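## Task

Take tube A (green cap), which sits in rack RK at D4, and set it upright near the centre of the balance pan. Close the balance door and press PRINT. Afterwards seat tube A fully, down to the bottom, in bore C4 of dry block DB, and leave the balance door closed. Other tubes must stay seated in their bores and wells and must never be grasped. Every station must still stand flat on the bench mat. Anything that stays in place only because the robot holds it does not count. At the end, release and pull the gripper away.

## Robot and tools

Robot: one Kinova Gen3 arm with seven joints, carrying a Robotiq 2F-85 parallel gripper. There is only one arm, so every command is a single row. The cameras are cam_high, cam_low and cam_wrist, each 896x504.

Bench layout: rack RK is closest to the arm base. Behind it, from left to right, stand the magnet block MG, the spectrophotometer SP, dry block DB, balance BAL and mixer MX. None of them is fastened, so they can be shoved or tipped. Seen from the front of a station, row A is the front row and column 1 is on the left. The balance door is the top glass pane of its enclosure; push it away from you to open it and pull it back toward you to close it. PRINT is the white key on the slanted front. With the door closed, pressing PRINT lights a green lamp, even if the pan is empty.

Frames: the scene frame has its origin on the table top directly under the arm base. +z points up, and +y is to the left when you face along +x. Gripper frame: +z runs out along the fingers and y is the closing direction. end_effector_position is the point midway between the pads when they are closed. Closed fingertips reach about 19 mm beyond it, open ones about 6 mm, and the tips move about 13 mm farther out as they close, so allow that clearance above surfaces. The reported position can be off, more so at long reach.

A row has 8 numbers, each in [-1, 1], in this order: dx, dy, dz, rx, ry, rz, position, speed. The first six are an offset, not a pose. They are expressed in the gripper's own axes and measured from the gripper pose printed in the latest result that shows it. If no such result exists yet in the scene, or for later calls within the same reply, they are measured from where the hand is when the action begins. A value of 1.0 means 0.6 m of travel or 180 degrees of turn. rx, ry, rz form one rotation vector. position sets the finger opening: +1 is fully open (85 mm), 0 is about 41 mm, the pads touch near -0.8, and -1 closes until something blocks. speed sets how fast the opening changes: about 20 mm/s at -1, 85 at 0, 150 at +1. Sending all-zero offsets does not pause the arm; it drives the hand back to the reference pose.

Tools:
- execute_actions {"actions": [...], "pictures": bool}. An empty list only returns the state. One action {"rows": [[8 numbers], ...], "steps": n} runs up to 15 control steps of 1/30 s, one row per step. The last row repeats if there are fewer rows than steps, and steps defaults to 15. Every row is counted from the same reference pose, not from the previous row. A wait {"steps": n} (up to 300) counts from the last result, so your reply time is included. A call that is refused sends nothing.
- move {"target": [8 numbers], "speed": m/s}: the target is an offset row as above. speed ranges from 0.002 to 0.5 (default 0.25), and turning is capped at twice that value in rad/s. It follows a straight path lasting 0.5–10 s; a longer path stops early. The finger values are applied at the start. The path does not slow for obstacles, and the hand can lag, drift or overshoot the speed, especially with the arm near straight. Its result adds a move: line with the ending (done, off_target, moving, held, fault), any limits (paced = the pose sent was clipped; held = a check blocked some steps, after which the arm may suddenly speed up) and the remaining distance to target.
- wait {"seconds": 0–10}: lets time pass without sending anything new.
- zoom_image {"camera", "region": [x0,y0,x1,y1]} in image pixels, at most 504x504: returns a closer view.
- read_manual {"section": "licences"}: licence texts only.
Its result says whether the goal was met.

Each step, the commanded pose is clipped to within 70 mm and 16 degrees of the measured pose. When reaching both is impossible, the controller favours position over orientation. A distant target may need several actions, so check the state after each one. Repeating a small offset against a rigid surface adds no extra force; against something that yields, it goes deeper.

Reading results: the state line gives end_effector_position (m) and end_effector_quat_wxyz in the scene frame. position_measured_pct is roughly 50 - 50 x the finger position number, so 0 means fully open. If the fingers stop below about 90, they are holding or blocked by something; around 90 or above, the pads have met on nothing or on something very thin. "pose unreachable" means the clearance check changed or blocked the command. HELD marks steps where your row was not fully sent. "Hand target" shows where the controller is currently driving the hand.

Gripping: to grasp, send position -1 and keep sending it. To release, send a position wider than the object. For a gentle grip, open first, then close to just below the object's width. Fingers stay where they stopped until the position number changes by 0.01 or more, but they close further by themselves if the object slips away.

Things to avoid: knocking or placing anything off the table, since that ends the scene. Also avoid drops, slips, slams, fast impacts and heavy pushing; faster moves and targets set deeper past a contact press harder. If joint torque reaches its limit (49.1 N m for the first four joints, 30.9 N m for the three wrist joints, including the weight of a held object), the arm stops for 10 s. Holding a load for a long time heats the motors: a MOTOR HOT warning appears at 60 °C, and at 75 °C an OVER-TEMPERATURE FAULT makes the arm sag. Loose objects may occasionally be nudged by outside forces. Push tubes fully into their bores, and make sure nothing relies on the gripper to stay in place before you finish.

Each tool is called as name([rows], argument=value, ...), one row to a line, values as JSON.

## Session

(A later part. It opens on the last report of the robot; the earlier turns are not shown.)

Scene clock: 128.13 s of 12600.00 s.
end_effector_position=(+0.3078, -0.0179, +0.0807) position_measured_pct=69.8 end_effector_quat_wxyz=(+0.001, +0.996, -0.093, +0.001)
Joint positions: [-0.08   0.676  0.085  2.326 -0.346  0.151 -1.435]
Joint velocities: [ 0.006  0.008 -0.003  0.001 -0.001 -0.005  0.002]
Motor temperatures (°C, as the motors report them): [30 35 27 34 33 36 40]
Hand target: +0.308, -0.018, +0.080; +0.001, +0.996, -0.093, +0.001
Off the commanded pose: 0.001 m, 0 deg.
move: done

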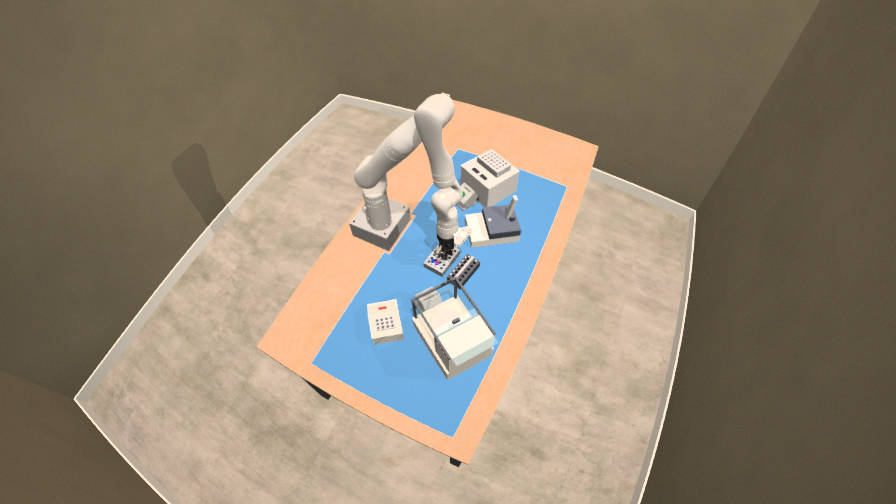

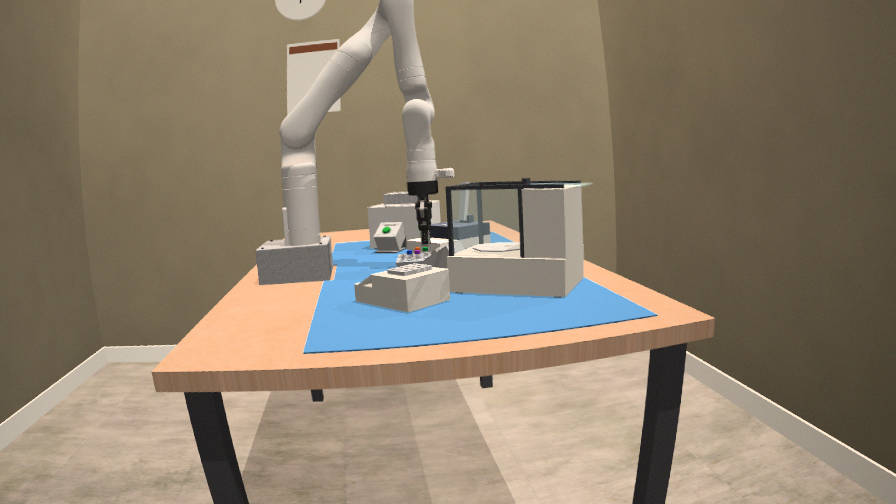

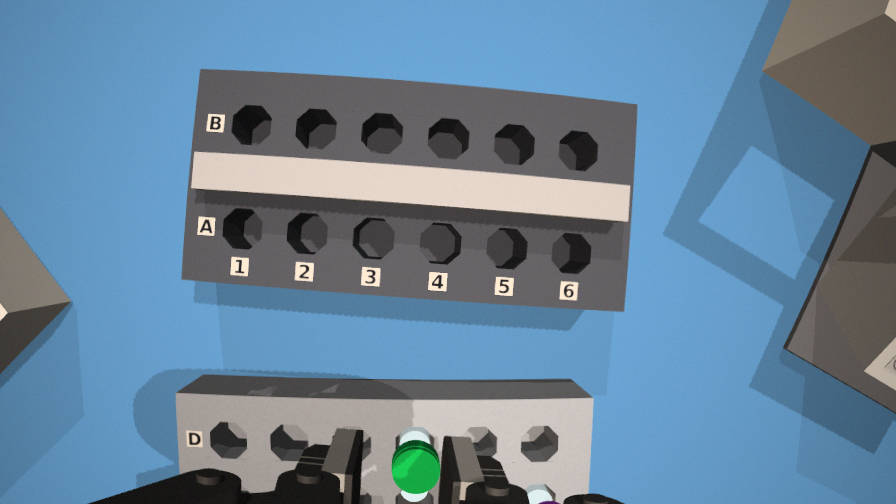

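move(target=[0, 0.002, 0.041, 0, 0, 0, -0.4, 0], speed=0.015)

Scene clock: 134.50 s of 12600.00 s.
end_effector_position=(+0.3078, -0.0191, +0.0564) position_measured_pct=69.8 end_effector_quat_wxyz=(+0.001, +0.996, -0.093, +0.001)
Joint positions: [-0.041  0.753  0.037  2.326 -0.353  0.068 -1.426]
Joint velocities: [ 0.003  0.006 -0.001 -0.001  0.001 -0.003  0.001]
Motor temperatures (°C, as the motors report them): [30 35 27 34 33 36 40]
Hand target: +0.308, -0.019, +0.056; +0.001, +0.996, -0.093, +0.001
Off the commanded pose: 0.000 m, 0 deg.
move: done

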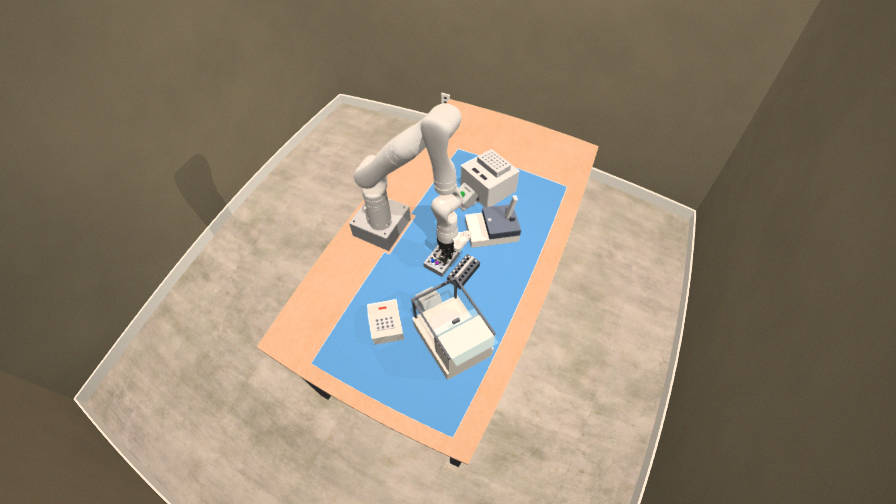

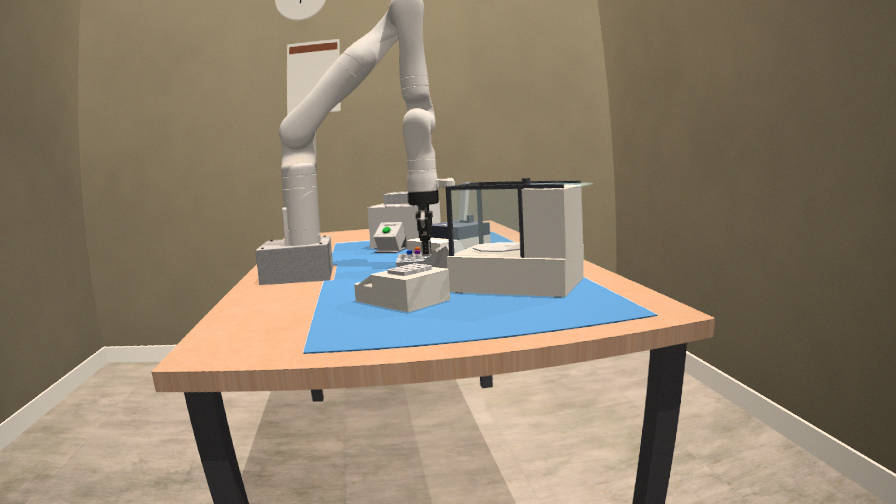

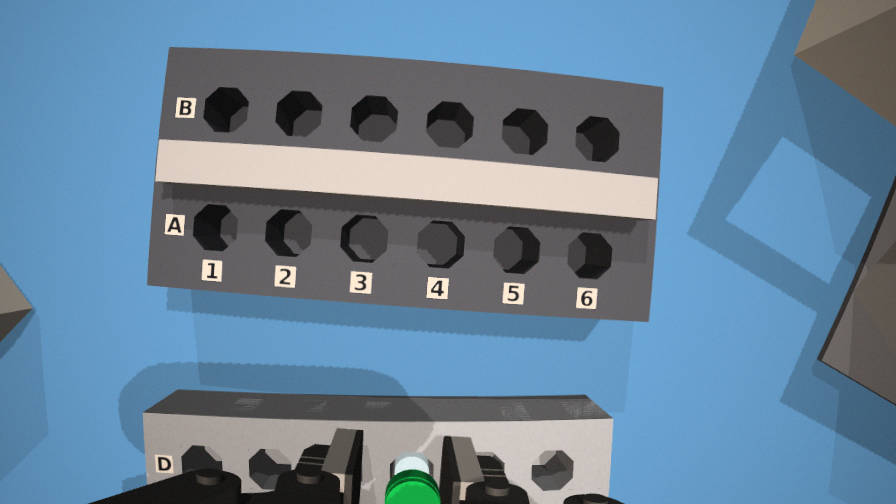

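move(target=[0, 0, 0, 0, 0, 0, -1, -0.7], speed=0.01)

move(target=[0, 0, -0.08, 0, 0, 0, -1, -0.7], speed=0.02)

Scene clock: 140.00 s of 12600.00 s.
end_effector_position=(+0.3077, -0.0193, +0.0564) position_measured_pct=83.3 end_effector_quat_wxyz=(+0.001, +0.996, -0.093, +0.001)
Joint positions: [-0.041  0.753  0.037  2.326 -0.352  0.068 -1.426]
Joint velocities: [-0.    -0.    -0.     0.     0.001 -0.    -0.   ]
Motor temperatures (°C, as the motors report them): [30 35 27 34 33 36 40]
Hand target: +0.308, -0.019, +0.056; +0.001, +0.996, -0.093, +0.001
Off the commanded pose: 0.000 m, 0 deg.
move: done

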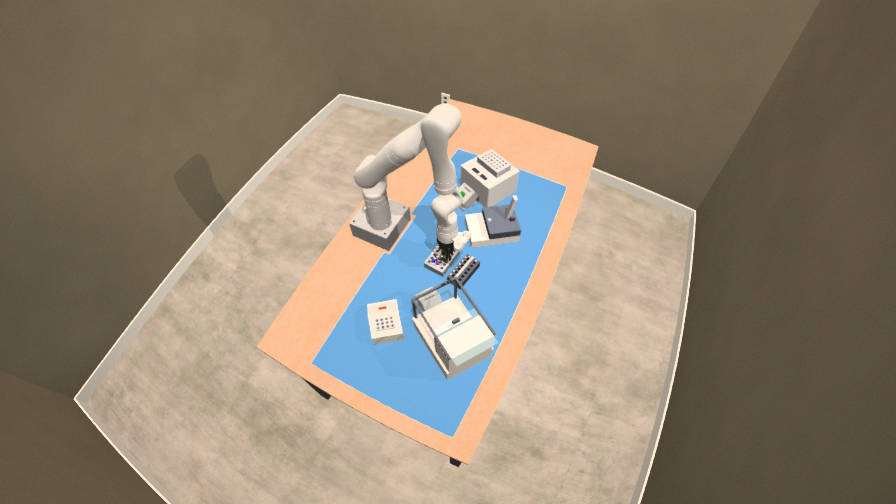

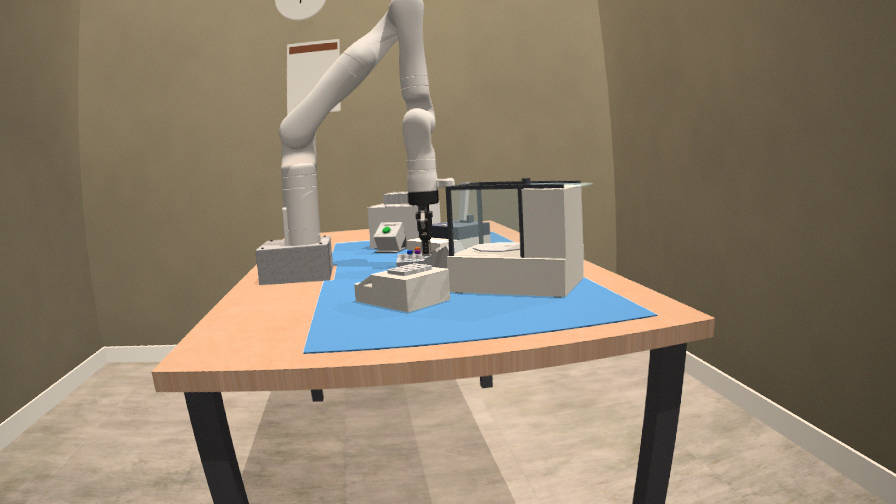

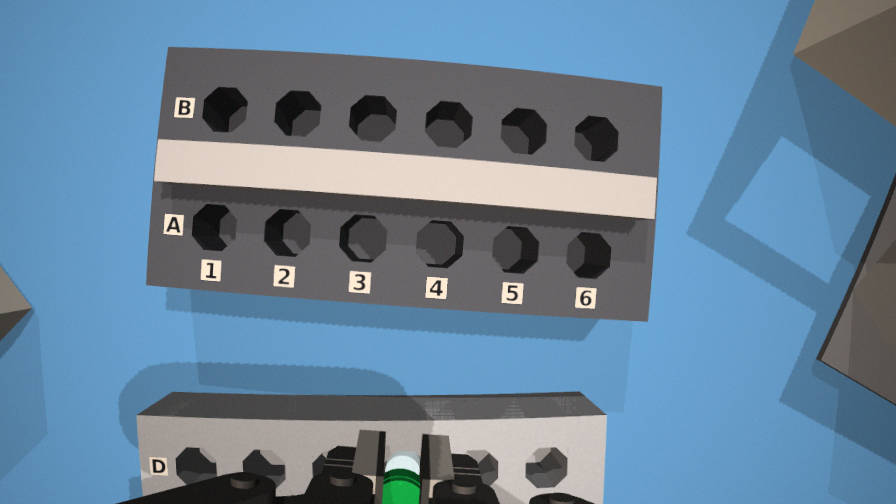

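Scene clock: 142.67 s of 12600.00 s.
end_effector_position=(+0.3074, -0.0192, +0.1041) position_measured_pct=83.3 end_effector_quat_wxyz=(+0.001, +0.996, -0.093, +0.001)
Joint positions: [-0.115  0.605  0.136  2.321 -0.329  0.234 -1.446]
Joint velocities: [-0.004 -0.006  0.003 -0.001  0.001  0.003 -0.001]
Motor temperatures (°C, as the motors report them): [30 35 27 34 33 36 40]
Hand target: +0.308, -0.019, +0.104; +0.001, +0.996, -0.093, +0.001
Off the commanded pose: 0.000 m, 0 deg.
move: done

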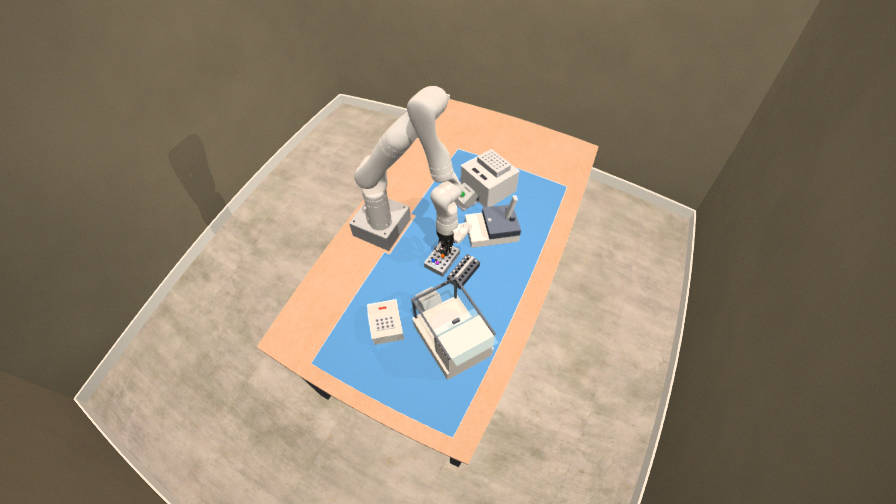

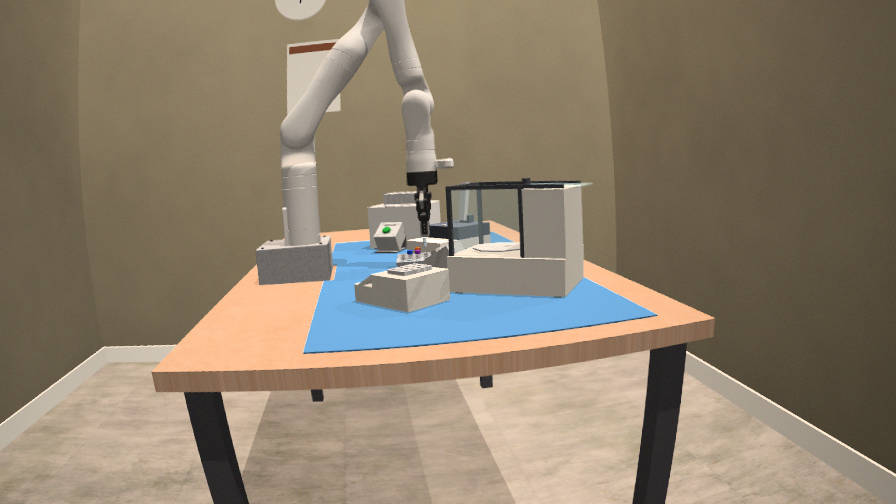

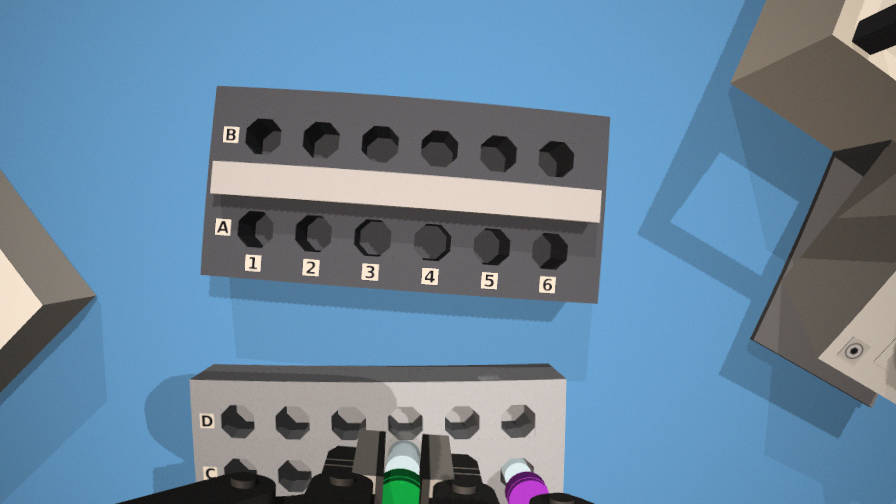

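move(target=[0.079, 0.1225, -0.36, 0, 0, 0.128, -1, -0.7], speed=0.12)

Scene clock: 152.57 s of 12600.00 s.
end_effector_position=(+0.3399, -0.0989, +0.3199) position_measured_pct=83.3 end_effector_quat_wxyz=(+0.000, +0.957, -0.290, +0.001)
Joint positions: [-0.188  0.208  0.491  1.908 -0.112  1.053 -1.817]
Joint velocities: [-0.    -0.001 -0.    -0.002 -0.     0.003 -0.   ]
Motor temperatures (°C, as the motors report them): [30 34 27 34 33 36 40]
Hand target: +0.340, -0.099, +0.320; +0.000, +0.957, -0.290, +0.001
Off the commanded pose: 0.001 m, 0 deg.
move: done

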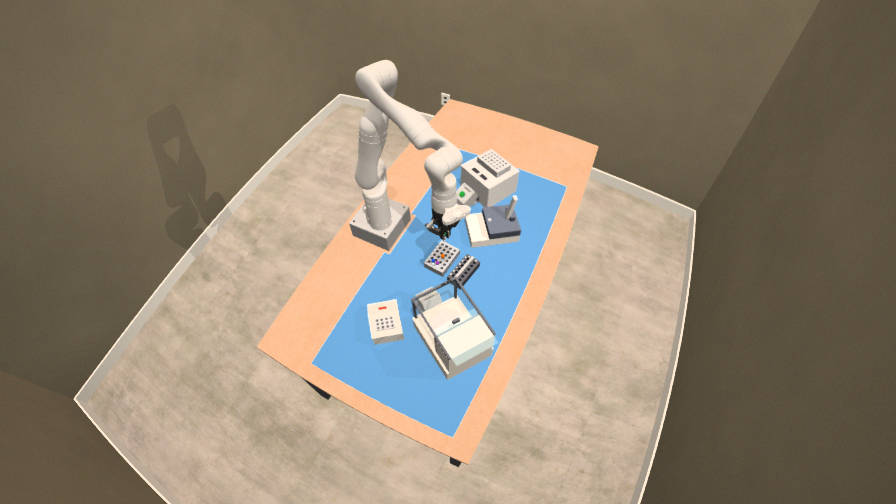

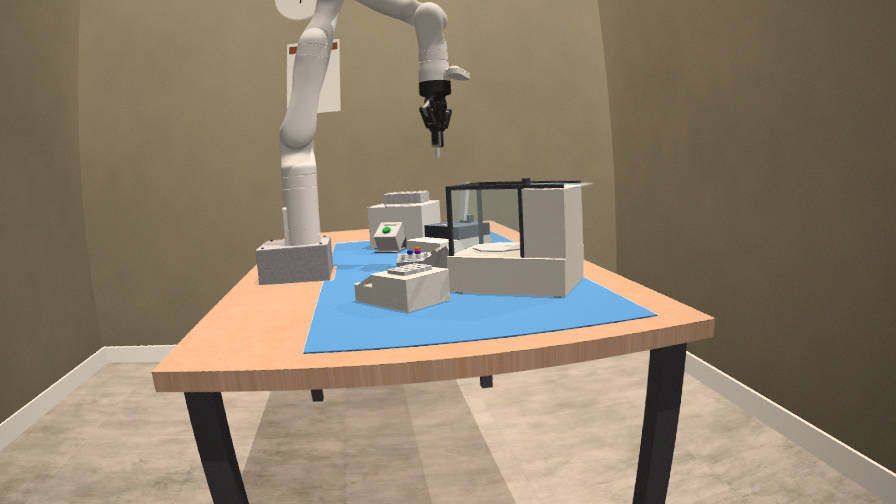

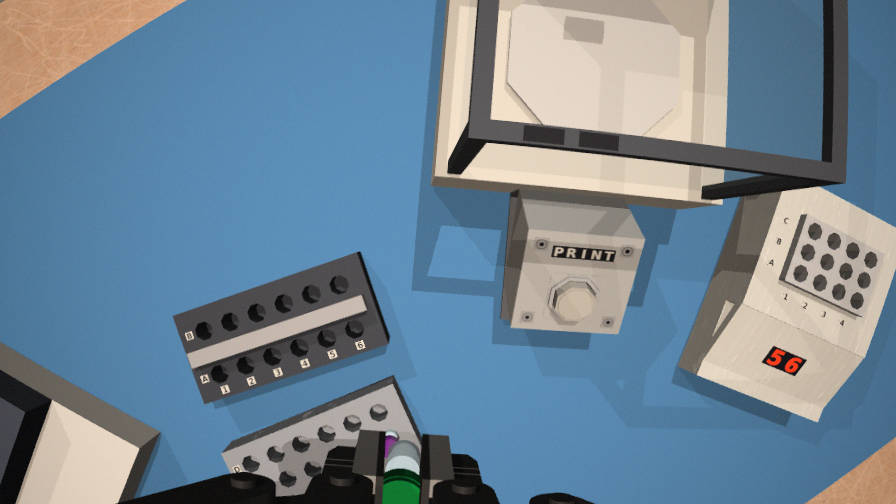

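move(target=[0.27, 0.173, 0, 0, 0, 0, -1, -0.7], speed=0.1)

Scene clock: 167.37 s of 12600.00 s.
end_effector_position=(+0.4183, -0.2742, +0.3212) position_measured_pct=83.3 end_effector_quat_wxyz=(-0.000, +0.957, -0.290, +0.002)
Joint positions: [ 0.228  0.55   0.513  1.43  -0.276  1.233 -1.396]
Joint velocities: [ 0.006  0.007  0.002 -0.004 -0.     0.003  0.001]
Motor temperatures (°C, as the motors report them): [30 34 27 34 33 36 40]
Hand target: +0.418, -0.275, +0.321; -0.000, +0.957, -0.290, +0.001
Off the commanded pose: 0.002 m, 0 deg.
move: done

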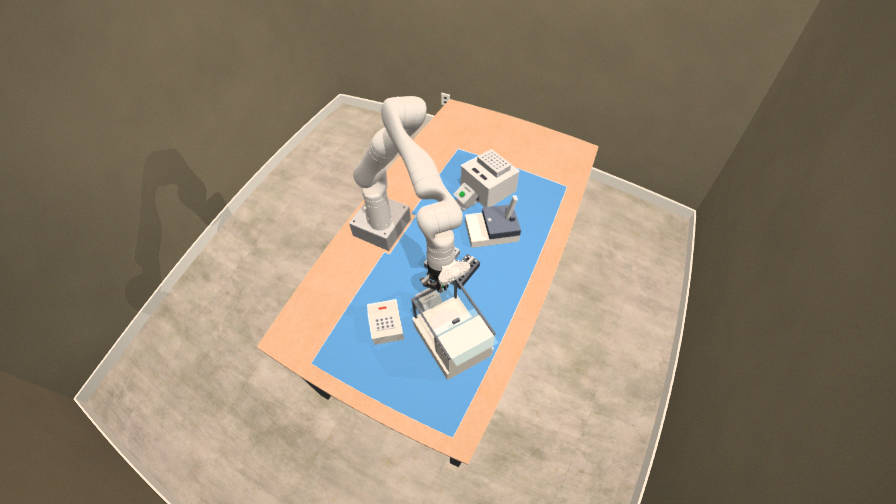

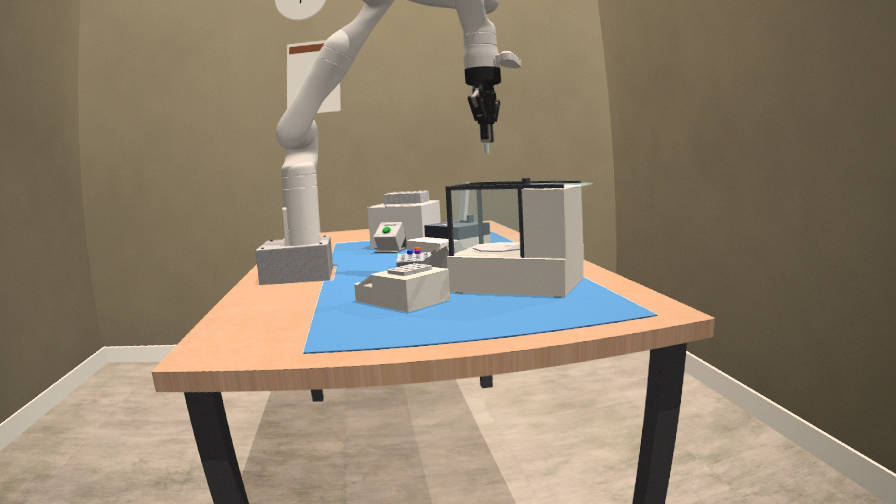

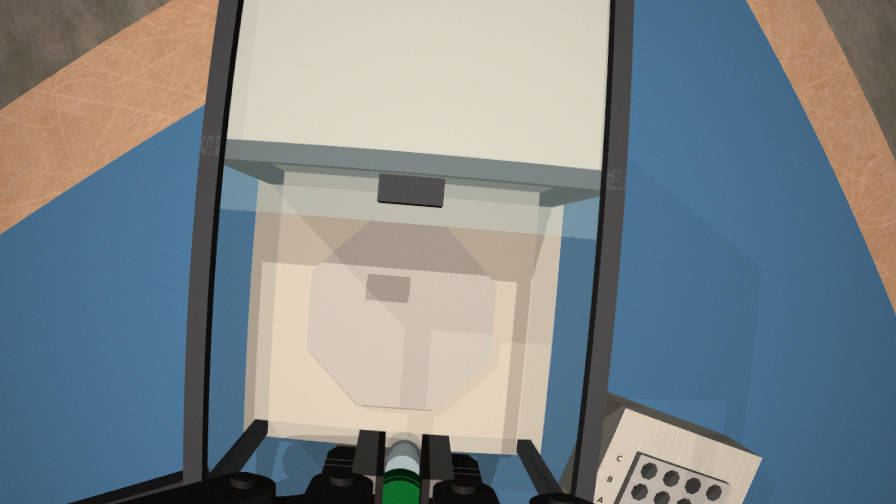

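move(target=[0.017, -0.006, 0.15, 0, 0, 0, -1, -0.7], speed=0.06)

Scene clock: 177.17 s of 12600.00 s.
end_effector_position=(+0.4292, -0.2771, +0.2315) position_measured_pct=83.3 end_effector_quat_wxyz=(-0.000, +0.957, -0.290, +0.002)
Joint positions: [ 0.251  0.67   0.469  1.534 -0.336  1.017 -1.356]
Joint velocities: [ 0.001  0.003 -0.001  0.002 -0.001 -0.003  0.001]
Motor temperatures (°C, as the motors report them): [30 34 27 34 33 36 40]
Hand target: +0.429, -0.277, +0.231; -0.000, +0.957, -0.290, +0.002
Off the commanded pose: 0.000 m, 0 deg.
move: done

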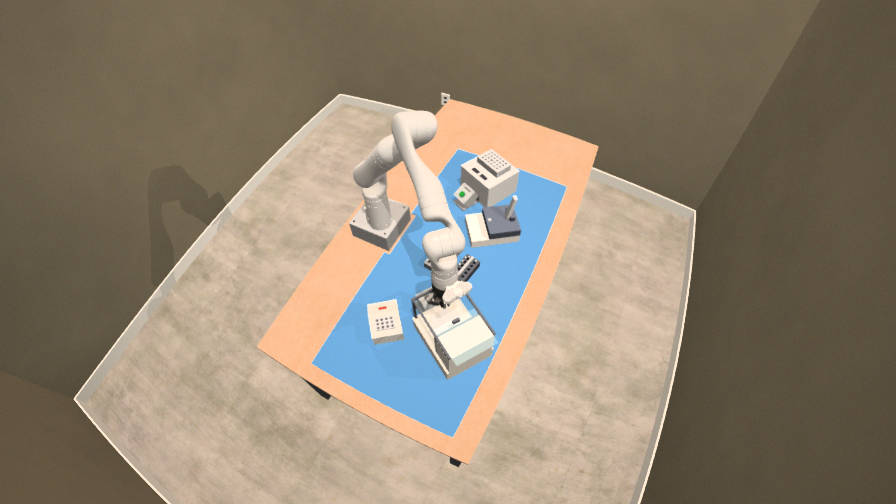

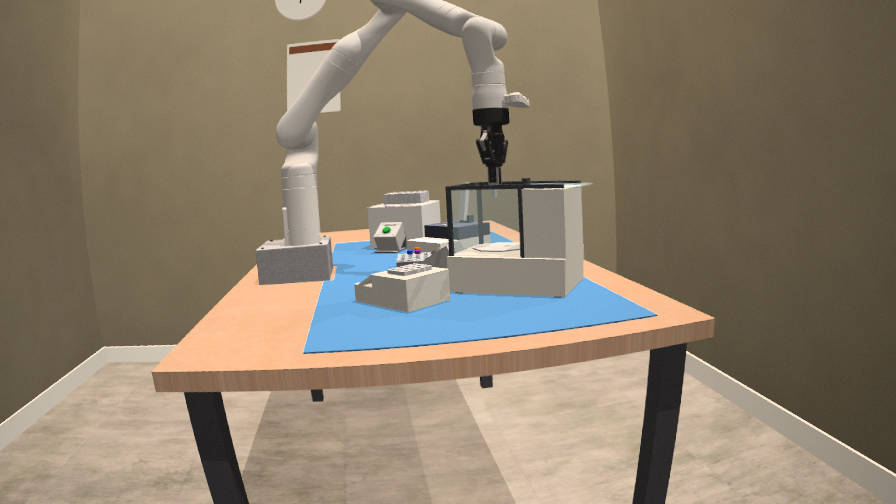

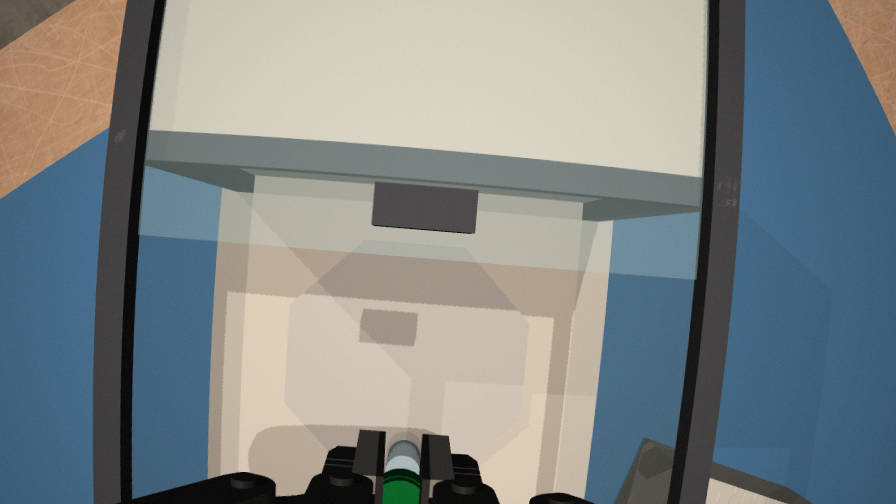

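move(target=[0, 0, 0.155, 0, 0, 0, -1, -0.7], speed=0.03)

Scene clock: 185.23 s of 12600.00 s.
end_effector_position=(+0.4297, -0.2774, +0.1388) position_measured_pct=83.3 end_effector_quat_wxyz=(+0.000, +0.957, -0.290, +0.002)
Joint positions: [ 0.289  0.808  0.404  1.617 -0.407  0.8   -1.299]
Joint velocities: [ 0.001  0.003 -0.001  0.002 -0.    -0.002  0.001]
Motor temperatures (°C, as the motors report them): [30 34 27 34 33 36 40]
Hand target: +0.430, -0.277, +0.139; +0.000, +0.957, -0.290, +0.002
Off the commanded pose: 0.000 m, 0 deg.
move: done

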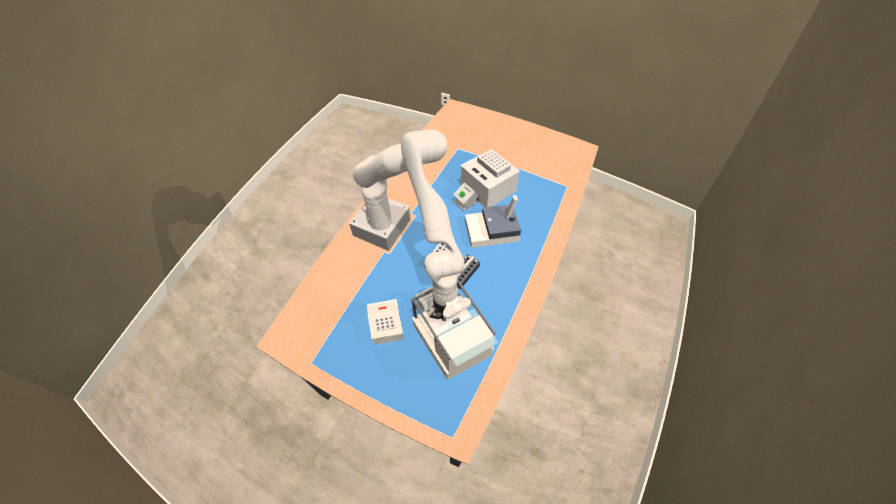

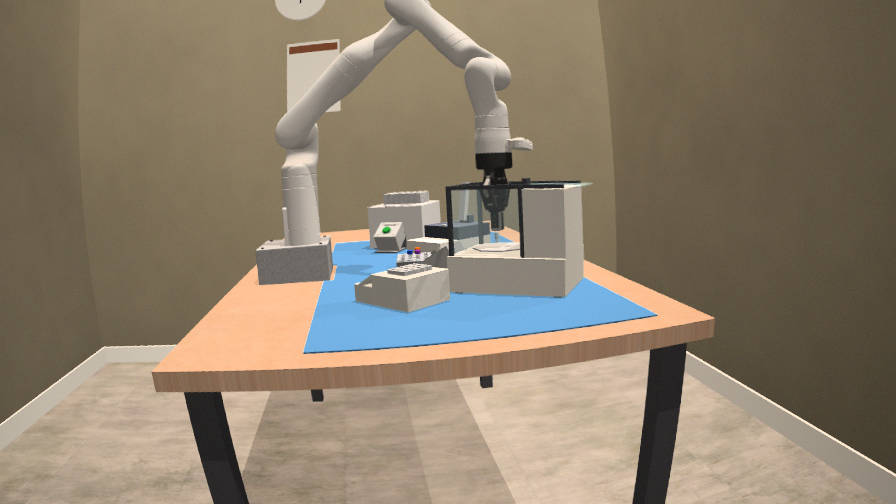

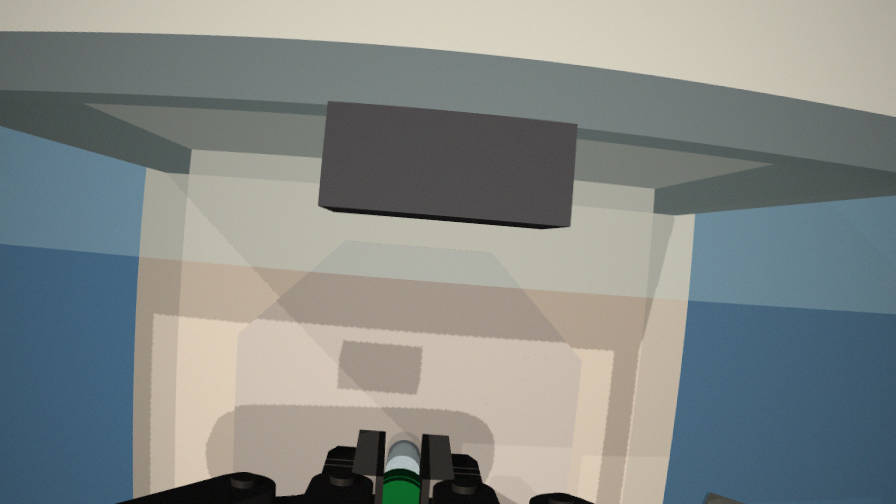

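zoom_image(camera="cam_low", region=[430, 140, 610, 300])

Region (430, 140, 610, 300) of cam_low's 896x504 image, scaled by 2.800, with more detail than that image has.

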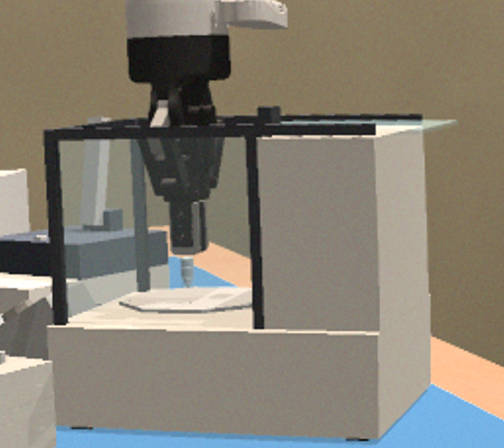

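Gap about 1 cm. Descend slowly.

move(target=[0, 0, 0.017, 0, 0, 0, -1, -0.7], speed=0.004)

zoom_image(camera="cam_low", region=[460, 200, 550, 270])

Scene clock: 194.57 s of 12600.00 s.
end_effector_position=(+0.4301, -0.2778, +0.1308) position_measured_pct=83.3 end_effector_quat_wxyz=(-0.000, +0.957, -0.290, +0.003)
Joint positions: [ 0.294  0.821  0.396  1.621 -0.414  0.78  -1.293]
Joint velocities: [ 0.    -0.    -0.     0.001  0.     0.    -0.   ]
Motor temperatures (°C, as the motors report them): [30 35 27 34 33 36 40]
Hand target: +0.430, -0.277, +0.129; +0.000, +0.957, -0.290, +0.002
Off the commanded pose: 0.002 m, 0 deg.
move: done

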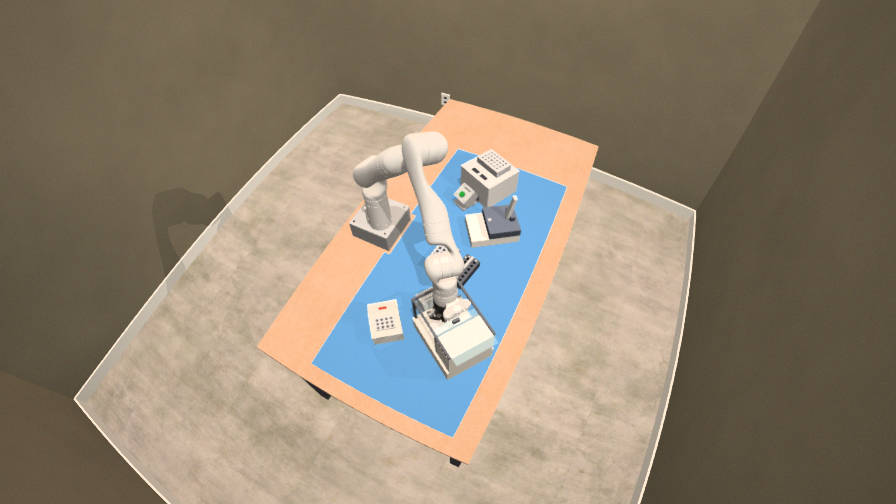

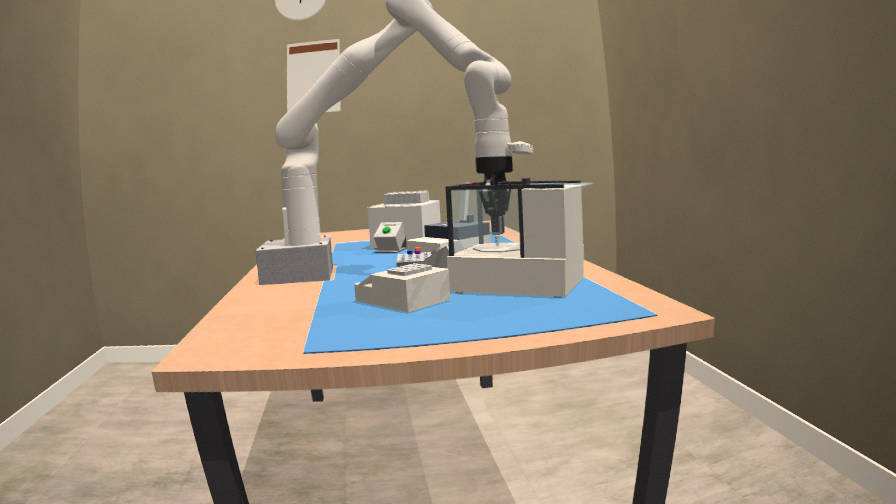

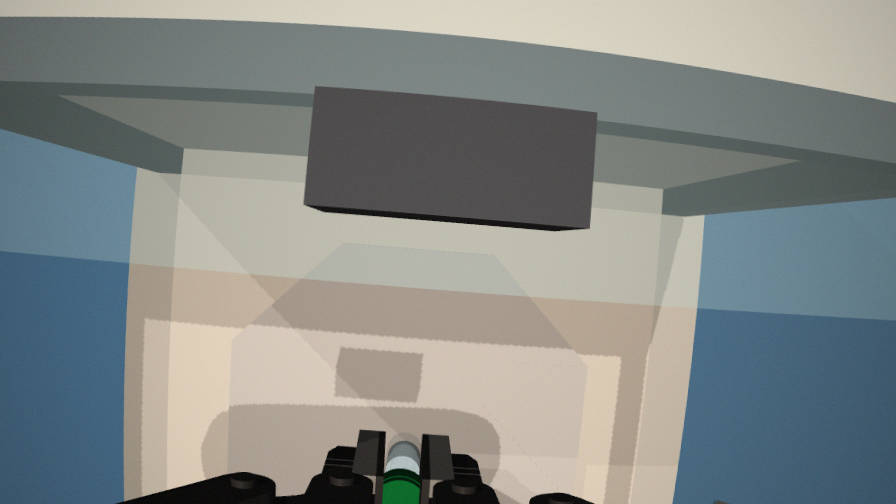

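Region (460, 200, 550, 270) of cam_low's 896x504 image, scaled by 5.600, with more detail than that image has.

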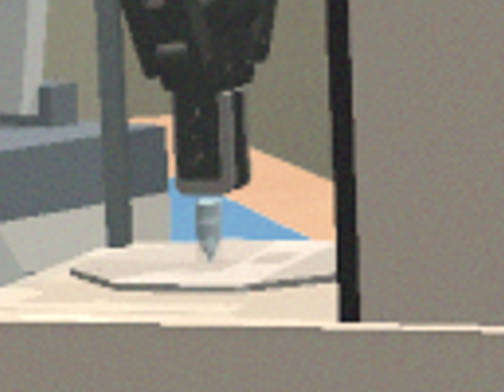

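move(target=[0, 0, -0.0008, 0, 0, 0, -1, -0.7], speed=0.002)

move(target=[0, 0, 0, 0, 0, 0, -0.45, -0.9], speed=0.002)

zoom_image(camera="cam_low", region=[440, 170, 560, 270])

Scene clock: 202.57 s of 12600.00 s.
end_effector_position=(+0.4304, -0.2779, +0.1315) position_measured_pct=83.3 end_effector_quat_wxyz=(+0.000, +0.957, -0.290, +0.004)
Joint positions: [ 0.293  0.82   0.396  1.621 -0.414  0.781 -1.293]
Joint velocities: [-0.     0.     0.    -0.002  0.001  0.001 -0.   ]
Motor temperatures (°C, as the motors report them): [30 35 27 34 33 36 40]
Hand target: +0.430, -0.278, +0.131; -0.000, +0.957, -0.290, +0.003
Off the commanded pose: 0.000 m, 0 deg.
move: done

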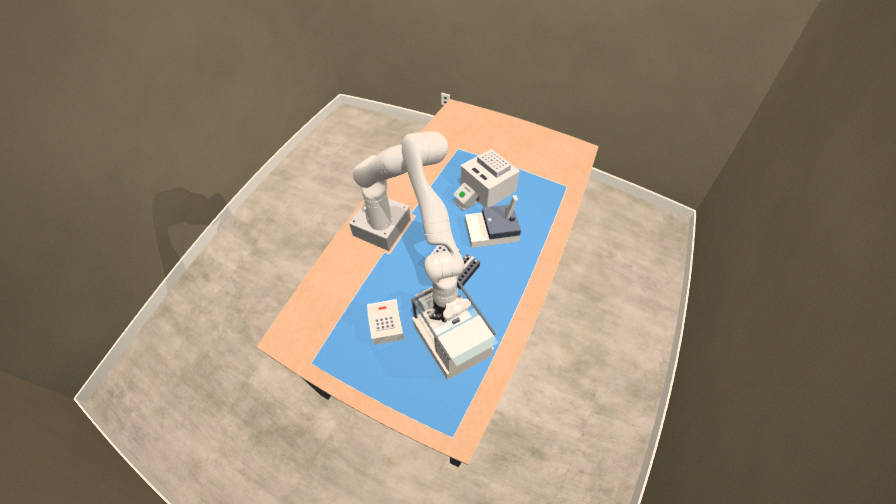

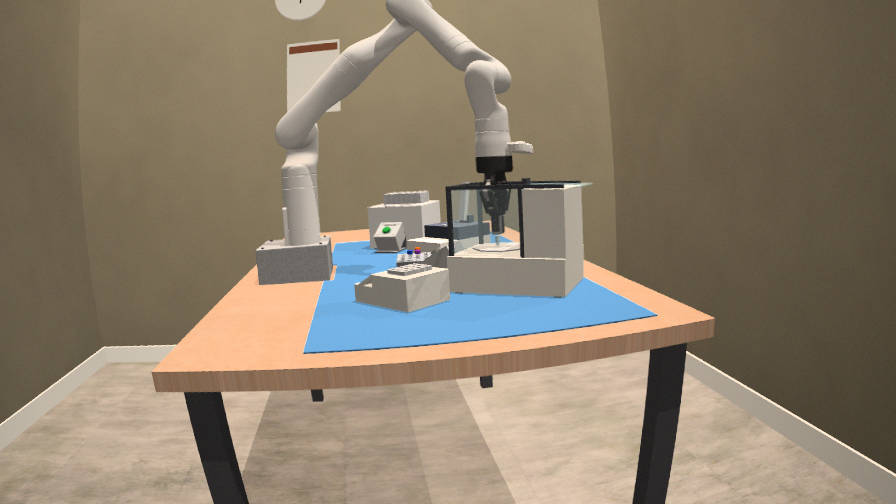

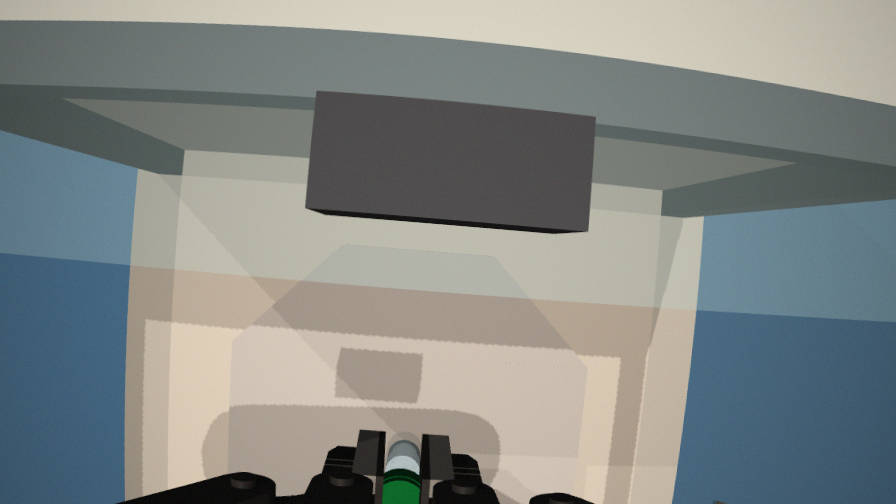

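Scene clock: 203.27 s of 12600.00 s.
end_effector_position=(+0.4304, -0.2779, +0.1315) position_measured_pct=72.6 end_effector_quat_wxyz=(+0.000, +0.957, -0.290, +0.004)
Joint positions: [ 0.293  0.82   0.396  1.621 -0.414  0.781 -1.293]
Joint velocities: [-0.    -0.     0.     0.001  0.001 -0.001 -0.   ]
Motor temperatures (°C, as the motors report them): [30 35 27 34 33 36 40]
Hand target: +0.430, -0.278, +0.132; +0.000, +0.957, -0.290, +0.004
Off the commanded pose: 0.000 m, 0 deg.
move: done

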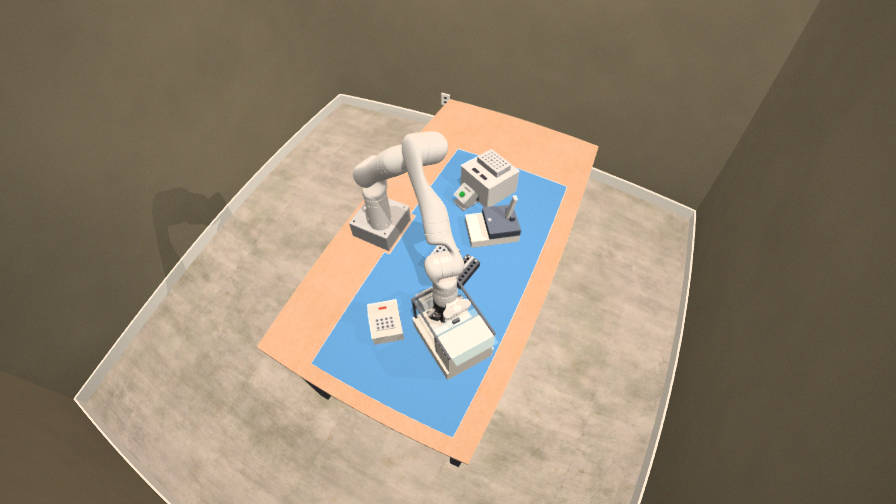

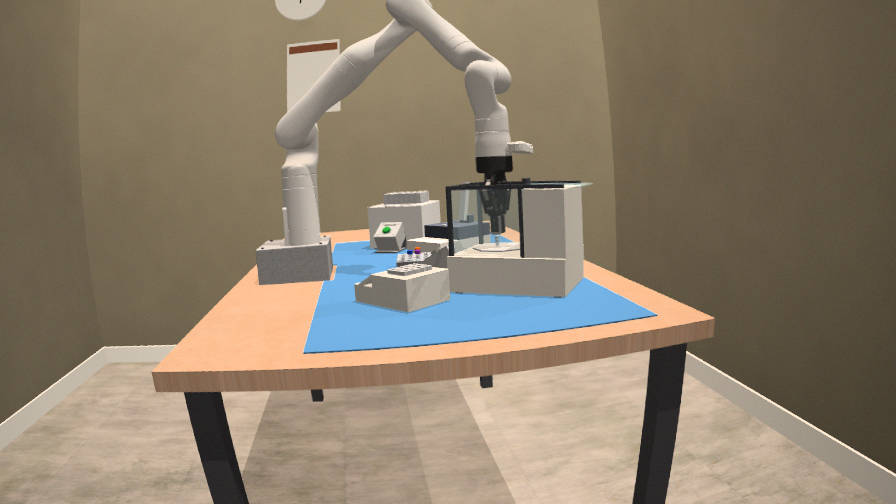

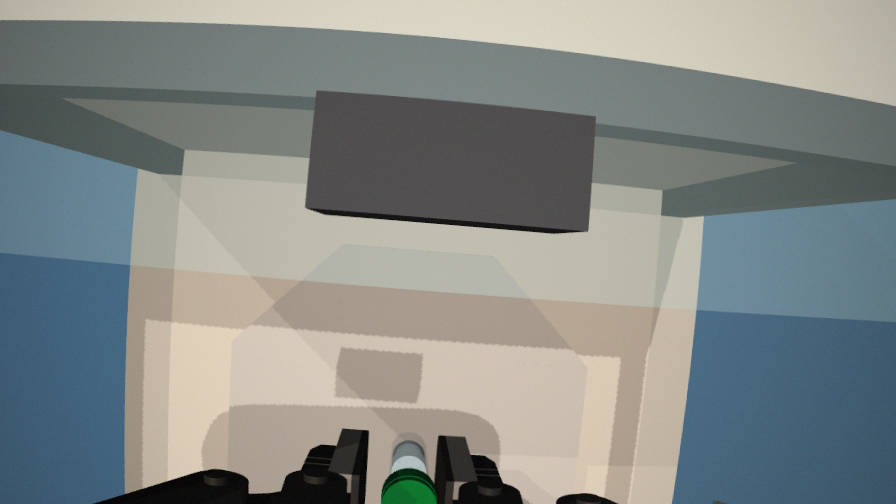

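Region (440, 170, 560, 270) of cam_low's 896x504 image, scaled by 4.200, with more detail than that image has.

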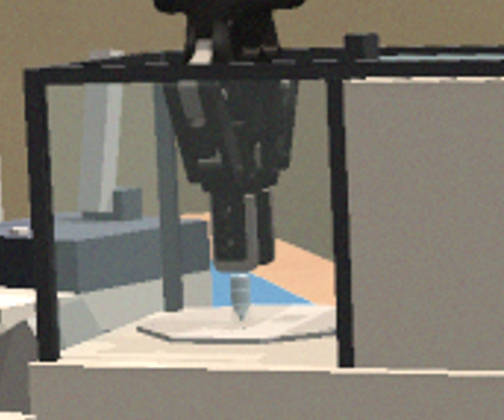

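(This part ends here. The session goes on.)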